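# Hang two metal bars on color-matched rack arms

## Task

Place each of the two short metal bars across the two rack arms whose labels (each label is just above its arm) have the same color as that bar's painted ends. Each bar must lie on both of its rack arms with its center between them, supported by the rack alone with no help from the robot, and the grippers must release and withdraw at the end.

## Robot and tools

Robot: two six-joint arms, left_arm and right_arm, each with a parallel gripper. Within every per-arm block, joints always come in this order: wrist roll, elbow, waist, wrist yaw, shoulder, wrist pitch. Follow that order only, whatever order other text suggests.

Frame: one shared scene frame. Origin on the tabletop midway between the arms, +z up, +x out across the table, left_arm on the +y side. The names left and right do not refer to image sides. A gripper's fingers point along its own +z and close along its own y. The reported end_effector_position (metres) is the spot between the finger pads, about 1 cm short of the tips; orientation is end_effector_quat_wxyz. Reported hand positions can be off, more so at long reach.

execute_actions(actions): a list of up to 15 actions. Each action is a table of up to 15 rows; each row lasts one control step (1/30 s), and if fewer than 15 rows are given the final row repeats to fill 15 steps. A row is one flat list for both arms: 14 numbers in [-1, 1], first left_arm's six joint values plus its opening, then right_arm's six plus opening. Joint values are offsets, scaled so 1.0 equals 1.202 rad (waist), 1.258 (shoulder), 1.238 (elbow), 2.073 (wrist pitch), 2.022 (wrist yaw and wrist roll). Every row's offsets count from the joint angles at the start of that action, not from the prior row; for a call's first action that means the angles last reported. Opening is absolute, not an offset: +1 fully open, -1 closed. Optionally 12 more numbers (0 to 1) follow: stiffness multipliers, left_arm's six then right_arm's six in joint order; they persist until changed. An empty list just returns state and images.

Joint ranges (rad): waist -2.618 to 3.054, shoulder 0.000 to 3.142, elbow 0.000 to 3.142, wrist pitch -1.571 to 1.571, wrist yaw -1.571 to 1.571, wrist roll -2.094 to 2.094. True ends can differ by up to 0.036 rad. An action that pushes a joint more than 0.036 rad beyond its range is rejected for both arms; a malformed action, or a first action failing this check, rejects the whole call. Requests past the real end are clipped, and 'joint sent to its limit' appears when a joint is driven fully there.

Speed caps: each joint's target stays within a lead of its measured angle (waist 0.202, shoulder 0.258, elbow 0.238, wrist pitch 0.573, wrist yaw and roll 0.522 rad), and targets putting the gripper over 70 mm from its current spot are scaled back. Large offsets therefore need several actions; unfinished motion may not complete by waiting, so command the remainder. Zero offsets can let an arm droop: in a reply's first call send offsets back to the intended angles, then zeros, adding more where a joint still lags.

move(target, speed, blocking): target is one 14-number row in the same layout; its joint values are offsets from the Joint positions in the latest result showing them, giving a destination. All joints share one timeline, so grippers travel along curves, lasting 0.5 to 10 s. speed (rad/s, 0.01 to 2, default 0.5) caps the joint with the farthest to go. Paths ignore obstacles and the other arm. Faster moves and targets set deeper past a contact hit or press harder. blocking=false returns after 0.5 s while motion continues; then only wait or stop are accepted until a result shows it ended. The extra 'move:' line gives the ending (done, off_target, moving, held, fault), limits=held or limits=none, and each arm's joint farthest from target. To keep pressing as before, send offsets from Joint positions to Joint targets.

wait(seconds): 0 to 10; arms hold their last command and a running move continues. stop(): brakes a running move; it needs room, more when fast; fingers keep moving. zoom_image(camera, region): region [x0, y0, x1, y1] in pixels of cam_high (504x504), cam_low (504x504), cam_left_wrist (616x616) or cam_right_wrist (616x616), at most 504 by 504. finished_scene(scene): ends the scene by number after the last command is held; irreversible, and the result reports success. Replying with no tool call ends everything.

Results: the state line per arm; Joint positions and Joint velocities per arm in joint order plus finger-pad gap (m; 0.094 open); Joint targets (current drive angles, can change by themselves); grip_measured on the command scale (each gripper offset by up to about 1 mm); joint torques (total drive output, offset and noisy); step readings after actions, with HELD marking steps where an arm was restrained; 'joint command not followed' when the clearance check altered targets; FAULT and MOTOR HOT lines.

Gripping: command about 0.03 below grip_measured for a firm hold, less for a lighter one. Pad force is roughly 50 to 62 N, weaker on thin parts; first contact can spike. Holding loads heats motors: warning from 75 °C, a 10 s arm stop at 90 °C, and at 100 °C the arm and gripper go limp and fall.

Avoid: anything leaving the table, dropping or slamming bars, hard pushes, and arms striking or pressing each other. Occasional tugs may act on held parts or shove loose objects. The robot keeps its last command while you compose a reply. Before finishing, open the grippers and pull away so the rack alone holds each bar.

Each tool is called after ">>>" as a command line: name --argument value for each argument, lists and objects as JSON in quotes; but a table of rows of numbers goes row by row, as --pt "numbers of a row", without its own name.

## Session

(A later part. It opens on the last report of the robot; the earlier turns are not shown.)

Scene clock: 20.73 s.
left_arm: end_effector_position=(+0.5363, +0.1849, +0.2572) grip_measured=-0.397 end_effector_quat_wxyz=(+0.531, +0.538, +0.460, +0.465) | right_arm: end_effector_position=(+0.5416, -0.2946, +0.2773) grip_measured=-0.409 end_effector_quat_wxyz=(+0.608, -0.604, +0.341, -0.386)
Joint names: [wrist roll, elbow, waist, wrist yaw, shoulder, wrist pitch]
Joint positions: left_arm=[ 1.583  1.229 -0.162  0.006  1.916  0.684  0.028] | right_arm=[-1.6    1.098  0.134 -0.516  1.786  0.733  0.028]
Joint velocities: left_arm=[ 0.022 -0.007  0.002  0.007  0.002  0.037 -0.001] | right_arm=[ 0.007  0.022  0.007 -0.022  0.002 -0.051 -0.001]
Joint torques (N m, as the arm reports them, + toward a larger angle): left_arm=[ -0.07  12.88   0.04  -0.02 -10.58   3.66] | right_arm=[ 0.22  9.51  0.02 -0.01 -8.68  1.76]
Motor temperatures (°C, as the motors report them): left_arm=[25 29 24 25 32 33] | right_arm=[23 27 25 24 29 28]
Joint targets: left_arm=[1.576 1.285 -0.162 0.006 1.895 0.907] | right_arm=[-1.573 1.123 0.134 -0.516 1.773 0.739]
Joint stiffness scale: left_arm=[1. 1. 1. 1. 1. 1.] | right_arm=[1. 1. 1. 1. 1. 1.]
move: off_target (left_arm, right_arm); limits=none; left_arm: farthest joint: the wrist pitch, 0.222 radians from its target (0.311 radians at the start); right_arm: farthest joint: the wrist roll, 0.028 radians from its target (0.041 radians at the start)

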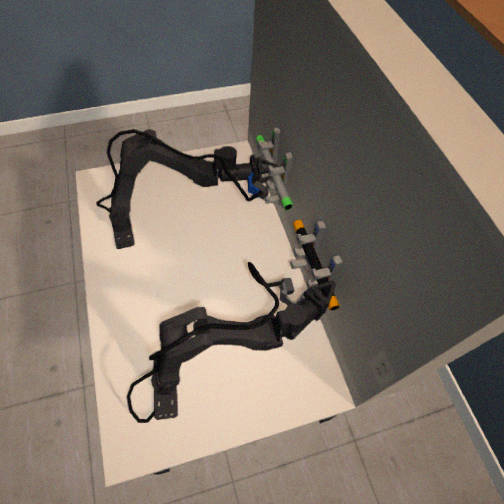

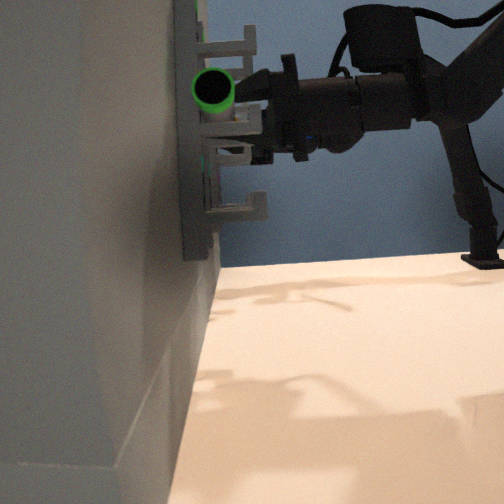

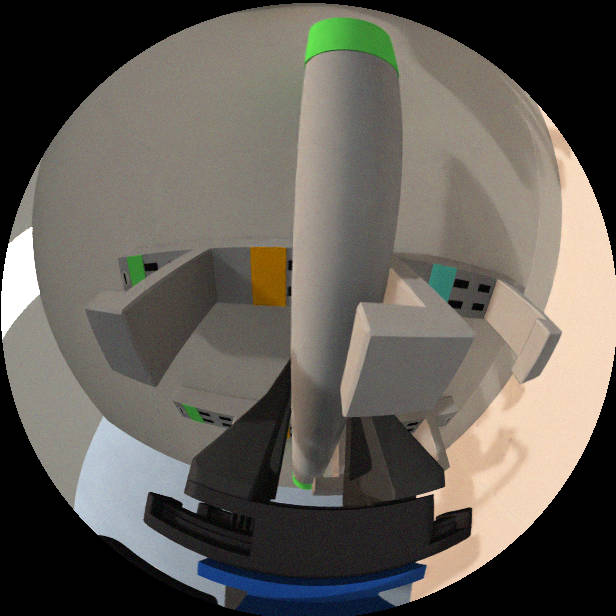

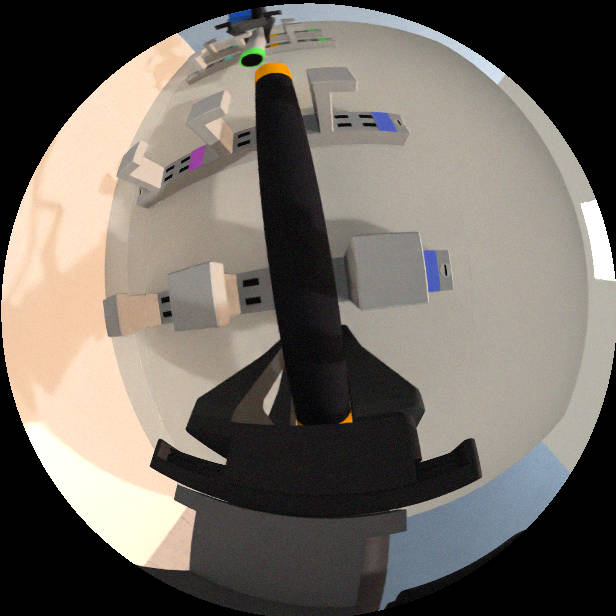

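>>> move --target '[0,0,0,0,0,0,-0.43,0.01,-0.065,0,0,0,0.01,-0.45]' --speed 0.1

>>> move --target '[0,0,0,0,0,0,1,0,0,0,0,0,0,1]'

>>> move --target '[0,-0.31,0,0,-0.23,0.06,1,0,-0.26,0,0,-0.25,0.02,1]'

>>> move --target '[0,0,0.17,0,0,0.01,1,0,0.15,0.6,0.255,0.1,0,1]'

Scene clock: 23.03 s.
left_arm: end_effector_position=(+0.5361, +0.1850, +0.2534) grip_measured=-0.397 end_effector_quat_wxyz=(+0.528, +0.542, +0.462, +0.463) | right_arm: end_effector_position=(+0.5345, -0.2944, +0.2494) grip_measured=-0.409 end_effector_quat_wxyz=(+0.598, -0.614, +0.360, -0.367)
Joint names: [wrist roll, elbow, waist, wrist yaw, shoulder, wrist pitch]
Joint positions: left_arm=[ 1.584  1.225 -0.162  0.006  1.917  0.677  0.028] | right_arm=[-1.599  1.036  0.134 -0.516  1.786  0.734  0.028]
Joint velocities: left_arm=[-0.037  0.002 -0.007  0.007  0.027 -0.037 -0.   ] | right_arm=[ 0.022  0.002 -0.002 -0.037 -0.002  0.081 -0.   ]
Joint torques (N m, as the arm reports them, + toward a larger angle): left_arm=[-0.03  8.22  0.11  0.01 -9.08  1.72] | right_arm=[ 0.15  5.93  0.02 -0.03 -7.56  1.92]
Motor temperatures (°C, as the motors report them): left_arm=[25 29 24 25 32 34] | right_arm=[23 27 25 24 30 28]
Joint targets: left_arm=[1.583 1.229 -0.162 0.006 1.916 0.685] | right_arm=[-1.581 1.018 0.134 -0.516 1.786 0.754]
Joint stiffness scale: left_arm=[1. 1. 1. 1. 1. 1.] | right_arm=[1. 1. 1. 1. 1. 1.]
move: done; limits=none; left_arm: farthest joint: the wrist pitch, 0.007 radians from its target (0.001 radians at the start); right_arm: farthest joint: the wrist pitch, 0.020 radians from its target (0.021 radians at the start)

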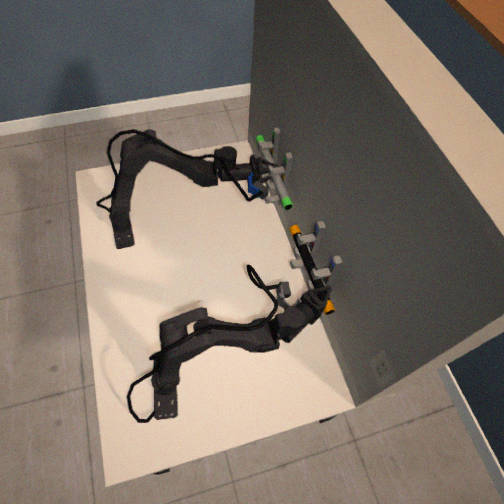

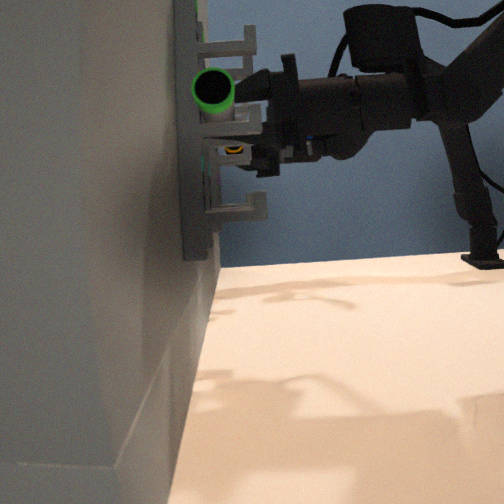

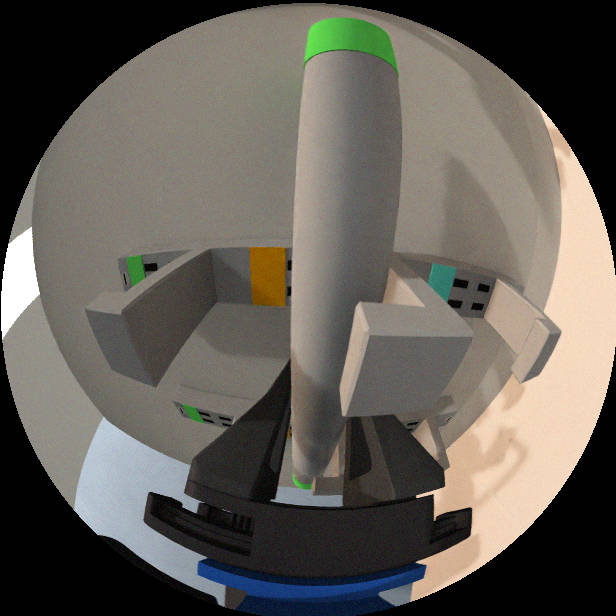

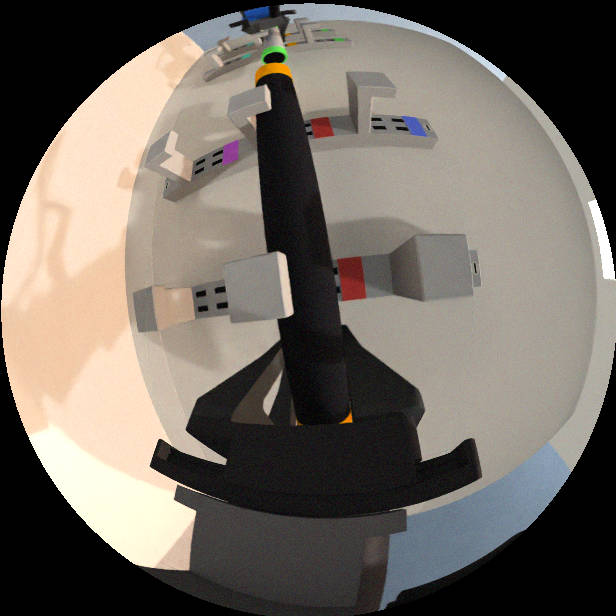

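Scene clock: 23.53 s.
left_arm: end_effector_position=(+0.5361, +0.1850, +0.2527) grip_measured=+1.000 end_effector_quat_wxyz=(+0.526, +0.544, +0.462, +0.464) | right_arm: end_effector_position=(+0.5345, -0.2944, +0.2495) grip_measured=+1.000 end_effector_quat_wxyz=(+0.598, -0.615, +0.359, -0.368)
Joint names: [wrist roll, elbow, waist, wrist yaw, shoulder, wrist pitch]
Joint positions: left_arm=[ 1.59   1.225 -0.162  0.006  1.917  0.674  0.094] | right_arm=[-1.603  1.036  0.134 -0.516  1.786  0.734  0.094]
Joint velocities: left_arm=[-0.051 -0.012 -0.002  0.022 -0.012 -0.051  0.   ] | right_arm=[ 0.037 -0.022 -0.012 -0.022 -0.017 -0.125  0.   ]
Joint torques (N m, as the arm reports them, + toward a larger angle): left_arm=[-0.04  7.62  0.22 -0.02 -8.88  1.68] | right_arm=[ 0.02  7.41  0.02 -0.03 -7.52  1.72]
Motor temperatures (°C, as the motors report them): left_arm=[25 29 24 25 32 34] | right_arm=[23 27 25 24 30 28]
Joint targets: left_arm=[1.584 1.225 -0.162 0.006 1.917 0.677] | right_arm=[-1.599 1.036 0.134 -0.516 1.786 0.734]
Joint stiffness scale: left_arm=[1. 1. 1. 1. 1. 1.] | right_arm=[1. 1. 1. 1. 1. 1.]
move: done; limits=none; left_arm: farthest joint: the wrist roll, 0.006 radians from its target (0.000 radians at the start); right_arm: farthest joint: the wrist roll, 0.004 radians from its target (0.000 radians at the start)

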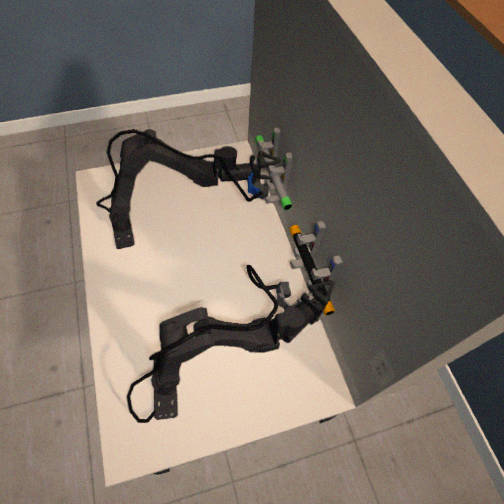

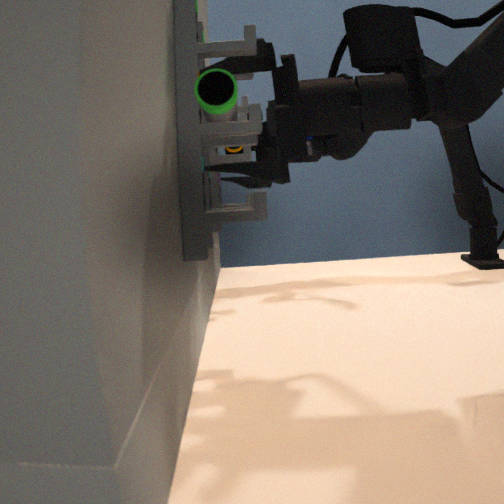

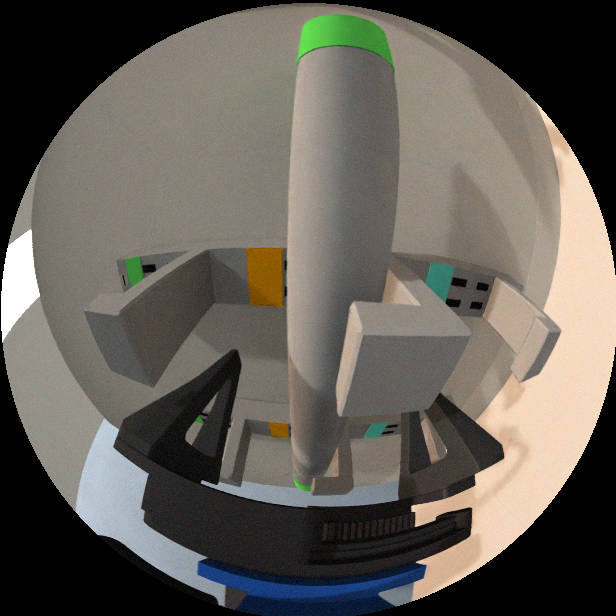

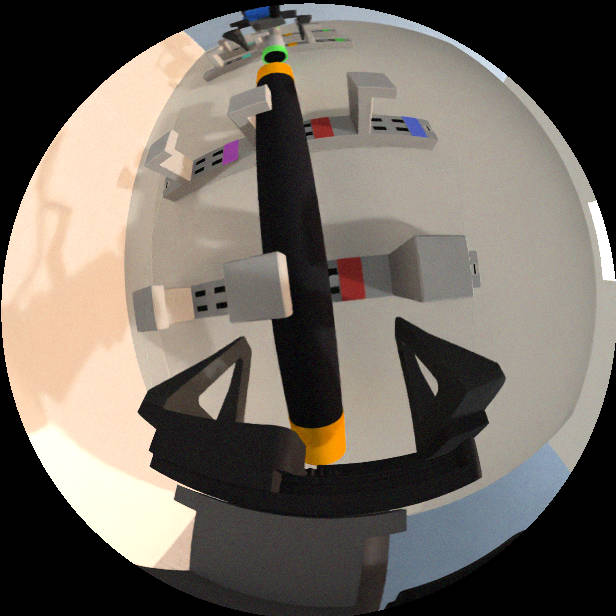

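Scene clock: 24.93 s.
left_arm: end_effector_position=(+0.4561, +0.1961, +0.2404) grip_measured=+1.000 end_effector_quat_wxyz=(+0.522, +0.548, +0.462, +0.463) | right_arm: end_effector_position=(+0.4560, -0.2925, +0.2622) grip_measured=+1.000 end_effector_quat_wxyz=(+0.603, -0.610, +0.347, -0.381)
Joint names: [wrist roll, elbow, waist, wrist yaw, shoulder, wrist pitch]
Joint positions: left_arm=[ 1.596  0.854 -0.162  0.006  1.656  0.776  0.094] | right_arm=[-1.608  0.735  0.134 -0.516  1.488  0.772  0.094]
Joint velocities: left_arm=[ 0.007 -0.012 -0.002  0.022  0.012 -0.037  0.   ] | right_arm=[ 0.037 -0.007  0.007 -0.051 -0.002 -0.007  0.   ]
Joint torques (N m, as the arm reports them, + toward a larger angle): left_arm=[-0.1   6.28  0.07  0.01 -8.59  1.8 ] | right_arm=[ 0.03  5.66  0.01 -0.02 -6.07  1.75]
Motor temperatures (°C, as the motors report them): left_arm=[25 29 24 25 33 34] | right_arm=[23 27 25 24 30 28]
Joint targets: left_arm=[1.590 0.842 -0.162 0.006 1.627 0.798] | right_arm=[-1.603 0.714 0.134 -0.516 1.472 0.776]
Joint stiffness scale: left_arm=[1. 1. 1. 1. 1. 1.] | right_arm=[1. 1. 1. 1. 1. 1.]
move: off_target (left_arm, right_arm); limits=none; left_arm: farthest joint: the shoulder, 0.029 radians from its target (0.289 radians at the start); right_arm: farthest joint: the elbow, 0.021 radians from its target (0.321 radians at the start)

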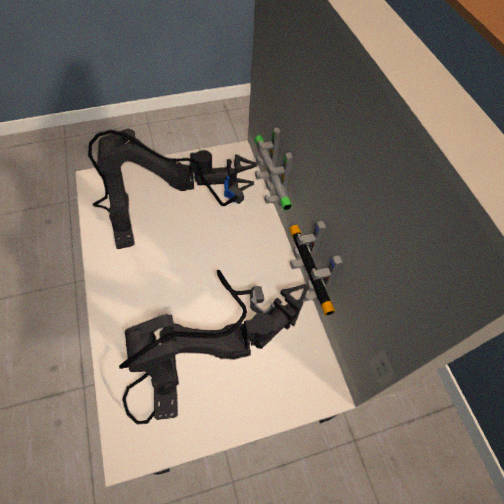

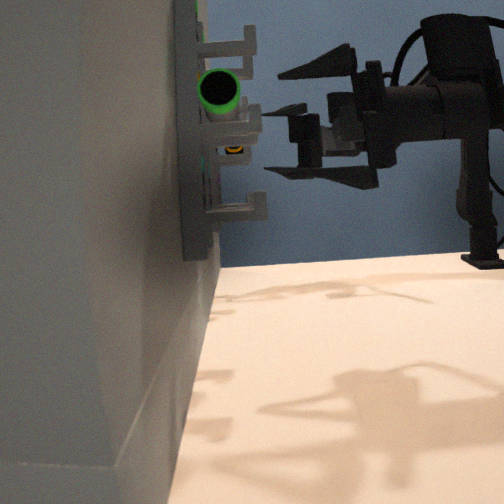

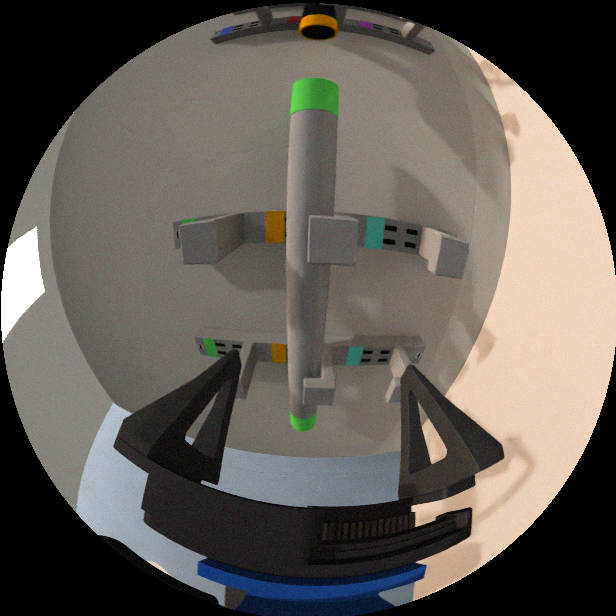

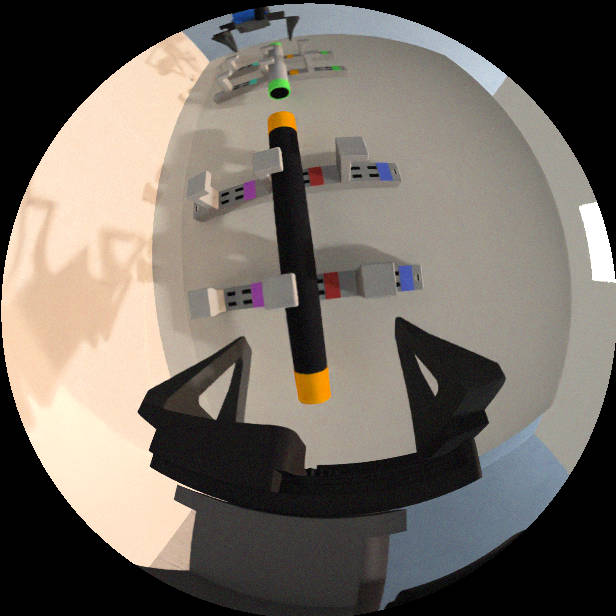

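Scene clock: 27.17 s.
left_arm: end_effector_position=(+0.4600, +0.2963, +0.2400) grip_measured=+1.000 end_effector_quat_wxyz=(+0.471, +0.501, +0.513, +0.514) | right_arm: end_effector_position=(+0.3934, -0.0462, +0.2797) grip_measured=+1.000 end_effector_quat_wxyz=(+0.653, -0.631, +0.274, -0.317)
Joint names: [wrist roll, elbow, waist, wrist yaw, shoulder, wrist pitch]
Joint positions: left_arm=[1.602 0.854 0.037 0.006 1.656 0.774 0.094] | right_arm=[-1.613  0.888  0.854 -0.014  1.607  0.774  0.094]
Joint velocities: left_arm=[ 0.022 -0.007 -0.007 -0.051 -0.002 -0.037  0.   ] | right_arm=[-0.051 -0.012 -0.002 -0.007 -0.002 -0.095  0.   ]
Joint torques (N m, as the arm reports them, + toward a larger angle): left_arm=[-0.09  7.37  0.55 -0.02 -6.51  1.82] | right_arm=[ 0.03 10.18  0.05  0.11 -5.58  1.79]
Motor temperatures (°C, as the motors report them): left_arm=[25 29 24 25 32 34] | right_arm=[23 27 25 24 30 29]
Joint targets: left_arm=[1.596 0.854 0.042 0.006 1.656 0.796] | right_arm=[-1.608 0.920 0.855 -0.000 1.614 0.772]
Joint stiffness scale: left_arm=[1. 1. 1. 1. 1. 1.] | right_arm=[1. 1. 1. 1. 1. 1.]
move: off_target (left_arm, right_arm); limits=none; left_arm: farthest joint: the wrist pitch, 0.023 radians from its target (0.021 radians at the start); right_arm: farthest joint: the elbow, 0.033 radians from its target (0.186 radians at the start)

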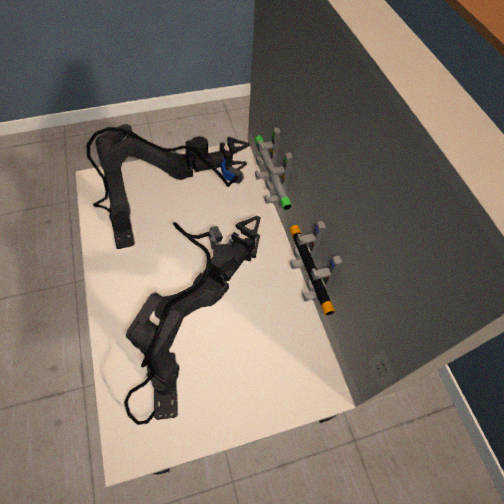

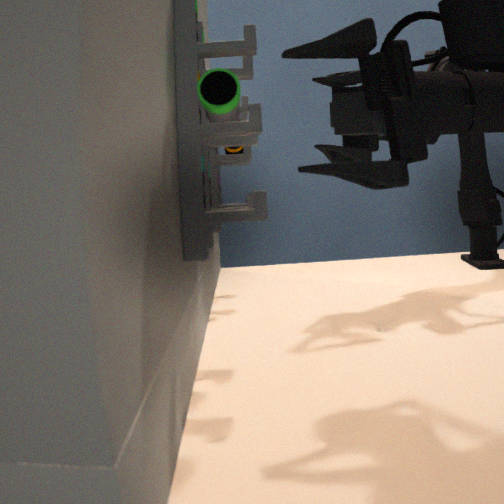

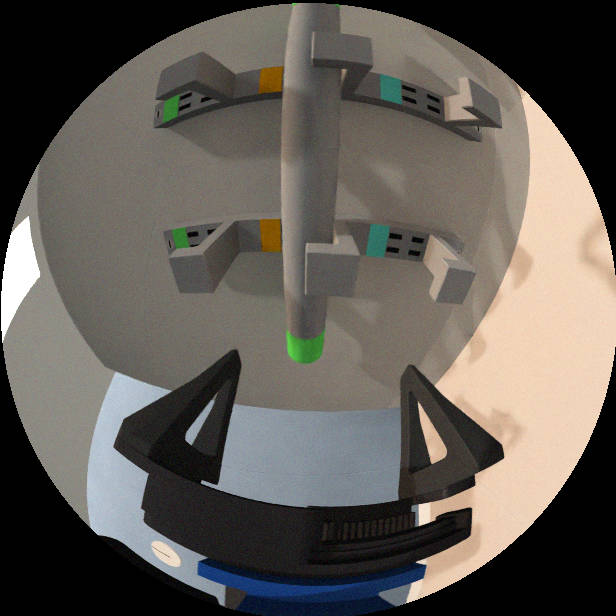

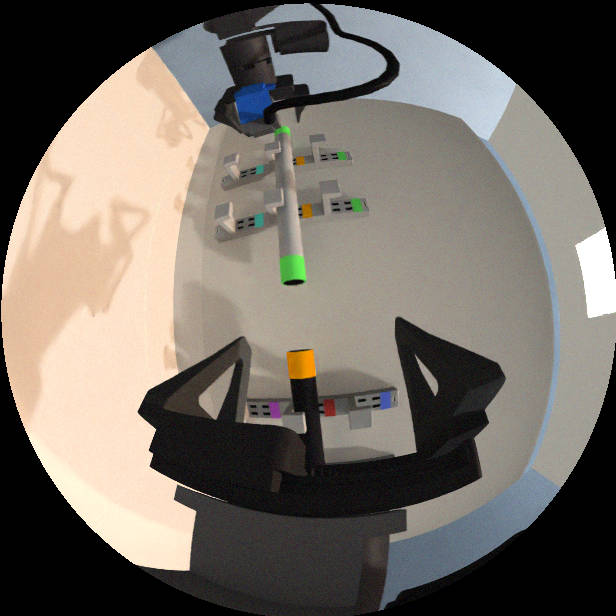

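>>> move --target '[-0.016,0.285,-0.02,0,0.19,-0.015,1,0.024,0.748,0,0,0.548,-0.125,1]' --speed 0.4

Scene clock: 30.70 s.
left_arm: end_effector_position=(+0.5302, +0.2952, +0.2562) grip_measured=+1.000 end_effector_quat_wxyz=(+0.490, +0.483, +0.508, +0.519) | right_arm: end_effector_position=(+0.5350, +0.0718, +0.2523) grip_measured=+1.000 end_effector_quat_wxyz=(+0.646, -0.638, +0.290, -0.301)
Joint names: [wrist roll, elbow, waist, wrist yaw, shoulder, wrist pitch]
Joint positions: left_arm=[ 1.575  1.164  0.023 -0.007  1.89   0.744  0.094] | right_arm=[-1.58   1.778  0.854 -0.013  2.293  0.531  0.094]
Joint velocities: left_arm=[ 0.007 -0.007 -0.037 -0.051 -0.012 -0.007  0.   ] | right_arm=[ 0.022 -0.012  0.007 -0.037 -0.012 -0.051  0.   ]
Joint torques (N m, as the arm reports them, + toward a larger angle): left_arm=[-0.07 11.55 -0.91  0.1  -8.26  1.61] | right_arm=[  0.14  10.8    0.02  -0.03 -11.76   1.65]
Motor temperatures (°C, as the motors report them): left_arm=[25 29 24 25 32 34] | right_arm=[23 28 25 24 30 29]
Joint targets: left_arm=[1.569 1.206 0.012 0.006 1.895 0.743] | right_arm=[-1.564 1.814 0.854 -0.013 2.296 0.514]
Joint stiffness scale: left_arm=[1. 1. 1. 1. 1. 1.] | right_arm=[1. 1. 1. 1. 1. 1.]
move: off_target (left_arm, right_arm); limits=none; left_arm: farthest joint: the elbow, 0.043 radians from its target (0.353 radians at the start); right_arm: farthest joint: the elbow, 0.036 radians from its target (0.926 radians at the start)

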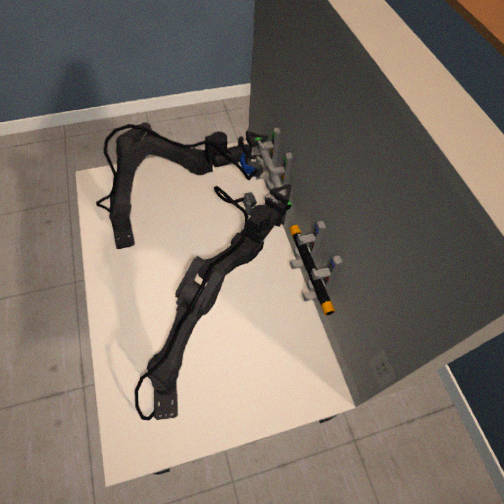

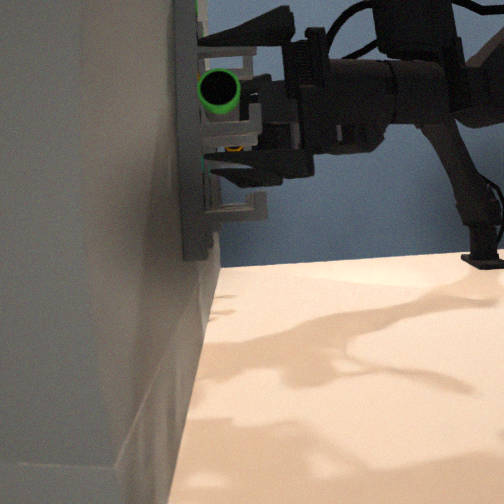

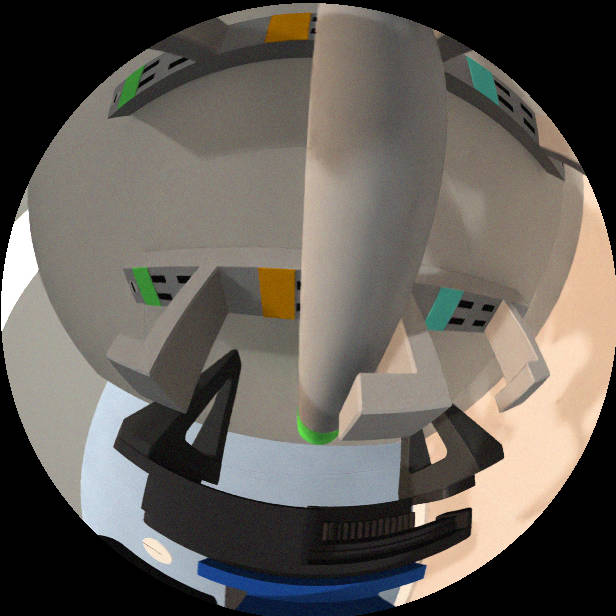

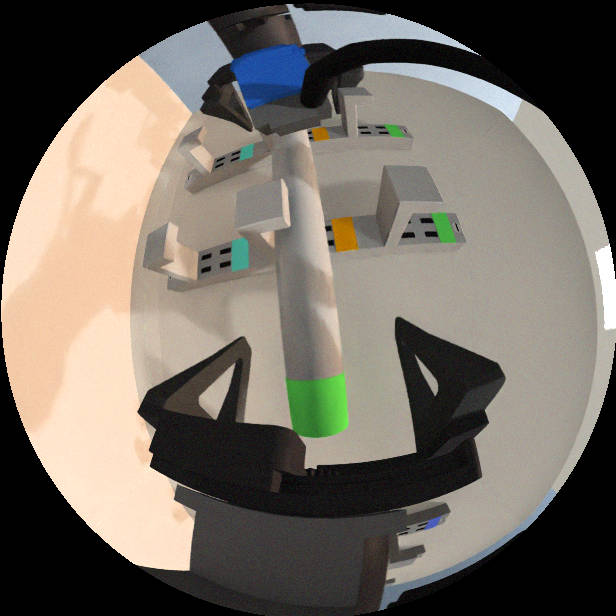

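Left brushes the rack arm; shift slightly, close, and lift using wrist pitch while biasing others.

>>> move --target '[0,0.02,0.025,0,0,0,1,0,0.02,0.015,0,0,0,1]' --speed 0.1

>>> move --target '[0,0.02,0,0,0,0,-0.43,0,0.02,0,0,0,0,-0.45]'

>>> move --target '[0,0.035,0,0,-0.02,0.12,-0.43,0,0.03,0,0,-0.025,0.12,-0.45]' --speed 0.15

Scene clock: 31.93 s.
left_arm: end_effector_position=(+0.5293, +0.3095, +0.2553) grip_measured=+1.000 end_effector_quat_wxyz=(+0.481, +0.478, +0.513, +0.526) | right_arm: end_effector_position=(+0.5294, +0.0784, +0.2523) grip_measured=+1.000 end_effector_quat_wxyz=(+0.647, -0.641, +0.285, -0.298)
Joint names: [wrist roll, elbow, waist, wrist yaw, shoulder, wrist pitch]
Joint positions: left_arm=[ 1.581  1.164  0.048 -0.008  1.89   0.741  0.094] | right_arm=[-1.584  1.778  0.867 -0.013  2.293  0.531  0.094]
Joint velocities: left_arm=[-0.007  0.012 -0.002 -0.051 -0.022 -0.022  0.   ] | right_arm=[ 0.022 -0.002 -0.007 -0.037  0.002  0.022  0.   ]
Joint torques (N m, as the arm reports them, + toward a larger angle): left_arm=[-0.1   9.97  0.42  0.03 -8.69  1.64] | right_arm=[  0.03   9.97   0.43  -0.03 -12.07   1.82]
Motor temperatures (°C, as the motors report them): left_arm=[25 29 24 25 32 34] | right_arm=[23 28 25 24 31 29]
Joint targets: left_arm=[1.575 1.189 0.053 -0.007 1.890 0.744] | right_arm=[-1.580 1.803 0.872 -0.013 2.293 0.531]
Joint stiffness scale: left_arm=[1. 1. 1. 1. 1. 1.] | right_arm=[1. 1. 1. 1. 1. 1.]
move: off_target (left_arm, right_arm); limits=none; left_arm: farthest joint: the elbow, 0.025 radians from its target (0.025 radians at the start); right_arm: farthest joint: the elbow, 0.025 radians from its target (0.025 radians at the start)

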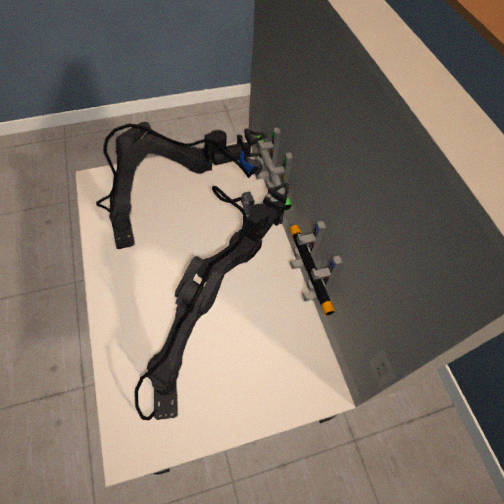

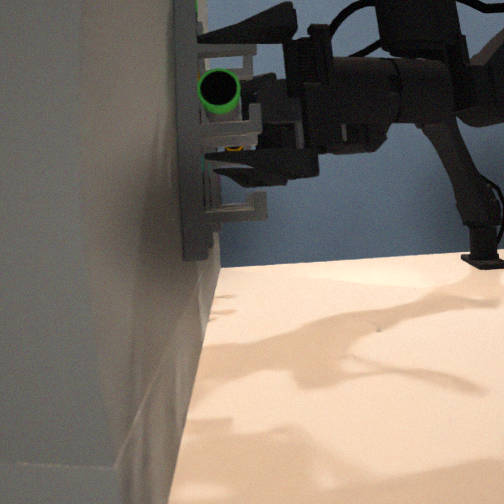

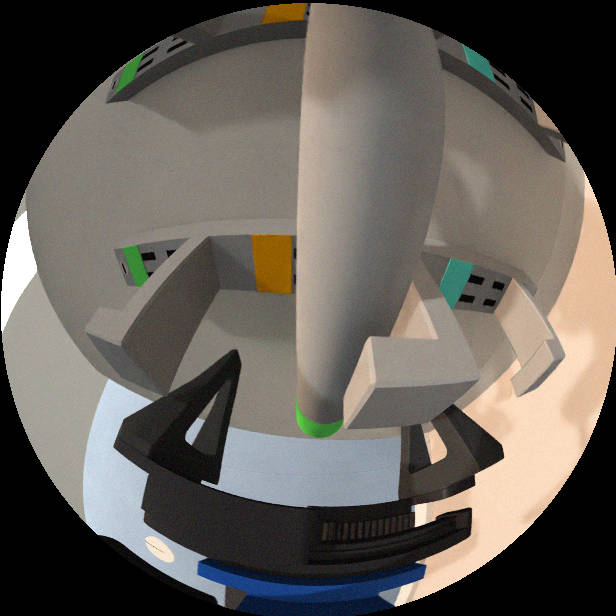

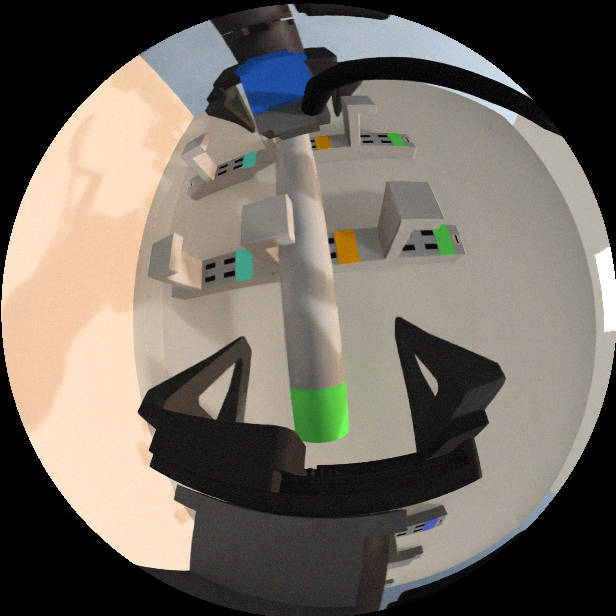

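Scene clock: 32.63 s.
left_arm: end_effector_position=(+0.5293, +0.3095, +0.2530) grip_measured=-0.392 end_effector_quat_wxyz=(+0.478, +0.481, +0.516, +0.523) | right_arm: end_effector_position=(+0.5294, +0.0784, +0.2519) grip_measured=-0.396 end_effector_quat_wxyz=(+0.647, -0.642, +0.284, -0.299)
Joint names: [wrist roll, elbow, waist, wrist yaw, shoulder, wrist pitch]
Joint positions: left_arm=[ 1.581  1.164  0.048 -0.008  1.89   0.731  0.029] | right_arm=[-1.586  1.778  0.867 -0.013  2.293  0.53   0.028]
Joint velocities: left_arm=[-0.066  0.002 -0.007 -0.037 -0.002  0.007  0.   ] | right_arm=[-0.022 -0.002  0.012 -0.007 -0.017  0.022  0.001]
Joint torques (N m, as the arm reports them, + toward a larger angle): left_arm=[-0.05  9.97  0.07  0.02 -8.8   1.71] | right_arm=[  0.     9.97   0.02  -0.02 -12.07   1.84]
Motor temperatures (°C, as the motors report them): left_arm=[25 29 24 25 32 34] | right_arm=[23 28 25 24 32 29]
Joint targets: left_arm=[1.581 1.189 0.048 -0.008 1.890 0.740] | right_arm=[-1.584 1.803 0.867 -0.013 2.293 0.531]
Joint stiffness scale: left_arm=[1. 1. 1. 1. 1. 1.] | right_arm=[1. 1. 1. 1. 1. 1.]
move: off_target (left_arm, right_arm); limits=none; left_arm: farthest joint: the elbow, 0.025 radians from its target (0.025 radians at the start); right_arm: farthest joint: the elbow, 0.025 radians from its target (0.025 radians at the start)

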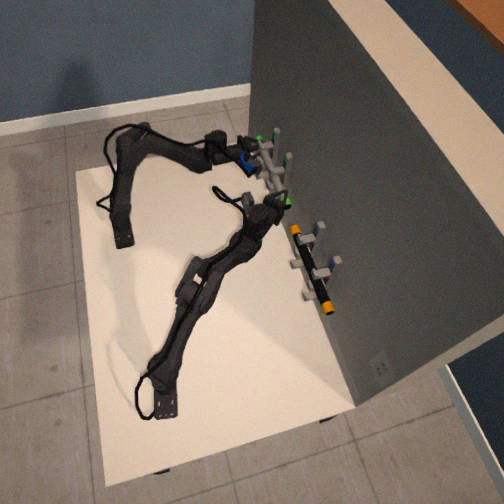

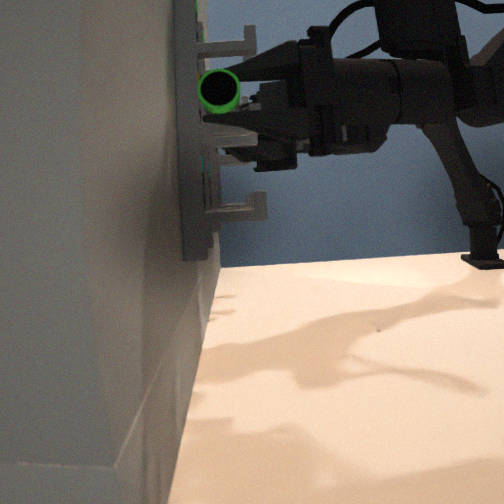

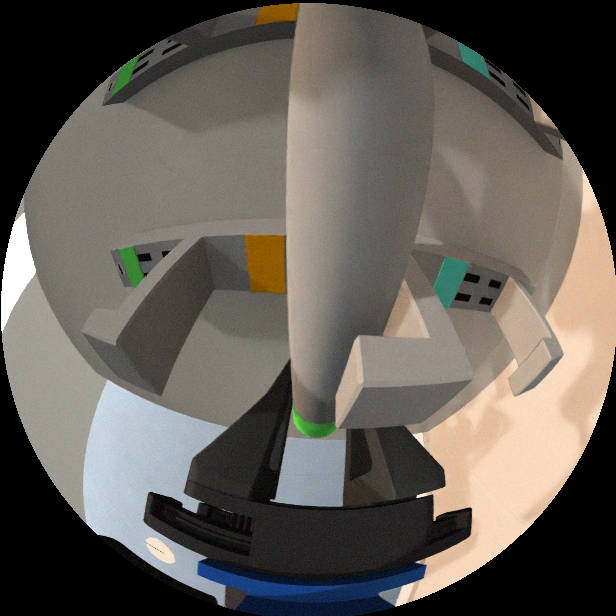

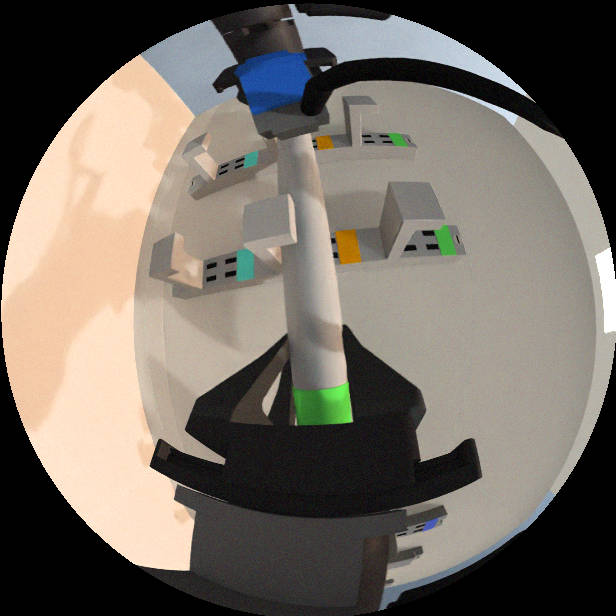

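Scene clock: 34.53 s.
left_arm: end_effector_position=(+0.5262, +0.3091, +0.2914) grip_measured=-0.392 end_effector_quat_wxyz=(+0.511, +0.445, +0.471, +0.565) | right_arm: end_effector_position=(+0.5272, +0.0770, +0.2843) grip_measured=-0.396 end_effector_quat_wxyz=(+0.678, -0.605, +0.247, -0.336)
Joint names: [wrist roll, elbow, waist, wrist yaw, shoulder, wrist pitch]
Joint positions: left_arm=[ 1.593  1.164  0.048 -0.007  1.89   0.886  0.029] | right_arm=[-1.642  1.778  0.867 -0.015  2.293  0.661  0.028]
Joint velocities: left_arm=[ 0.007 -0.007 -0.007  0.022 -0.012 -0.066 -0.001] | right_arm=[-0.007 -0.017  0.002  0.007 -0.012  0.095 -0.001]
Joint torques (N m, as the arm reports them, + toward a larger angle): left_arm=[ -0.15  11.41  -0.03  -0.01 -10.79   2.44] | right_arm=[  0.48  10.91   0.01   0.   -14.3    2.91]
Motor temperatures (°C, as the motors report them): left_arm=[25 29 24 25 33 34] | right_arm=[23 28 25 24 33 29]
Joint targets: left_arm=[1.581 1.207 0.048 -0.008 1.864 0.980] | right_arm=[-1.586 1.815 0.867 -0.013 2.261 0.779]
Joint stiffness scale: left_arm=[1. 1. 1. 1. 1. 1.] | right_arm=[1. 1. 1. 1. 1. 1.]
move: off_target (left_arm, right_arm); limits=none; left_arm: farthest joint: the wrist pitch, 0.093 radians from its target (0.249 radians at the start); right_arm: farthest joint: the wrist pitch, 0.118 radians from its target (0.249 radians at the start)

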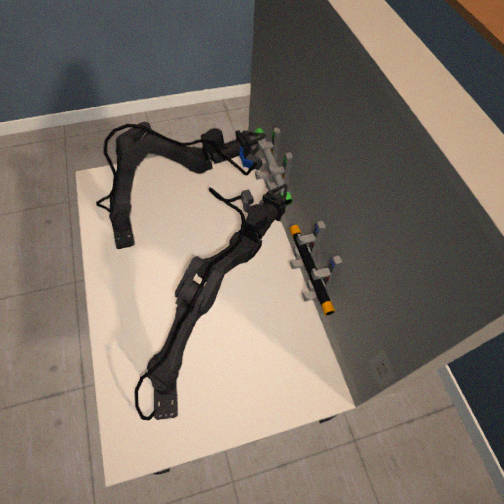

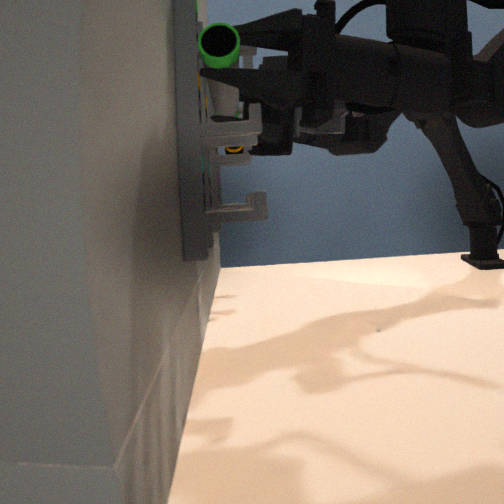

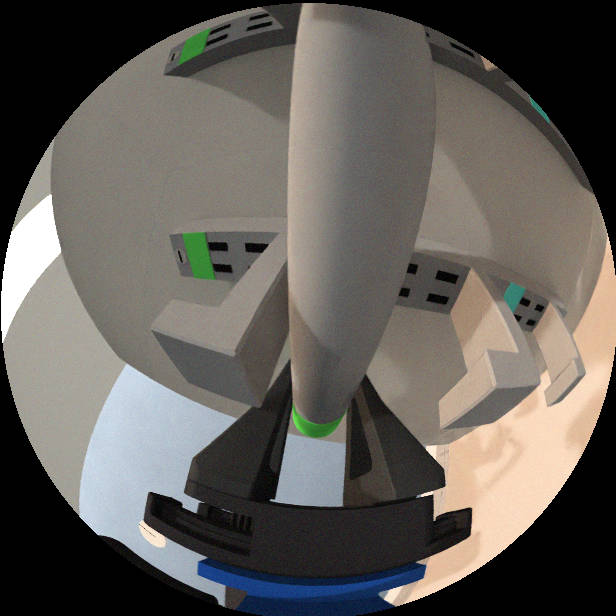

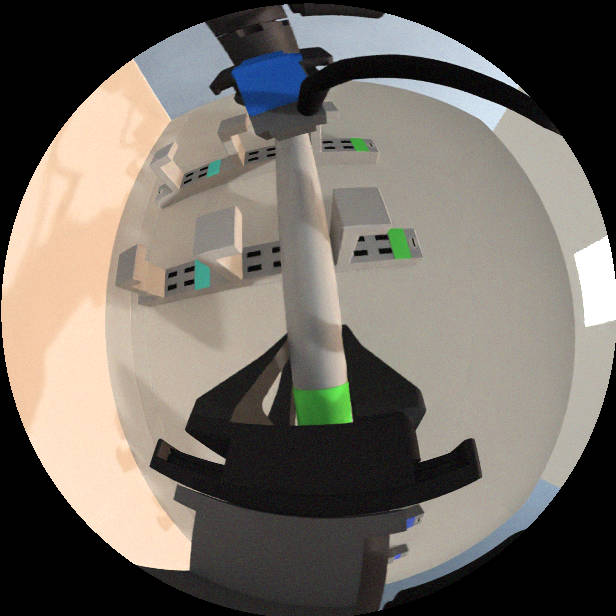

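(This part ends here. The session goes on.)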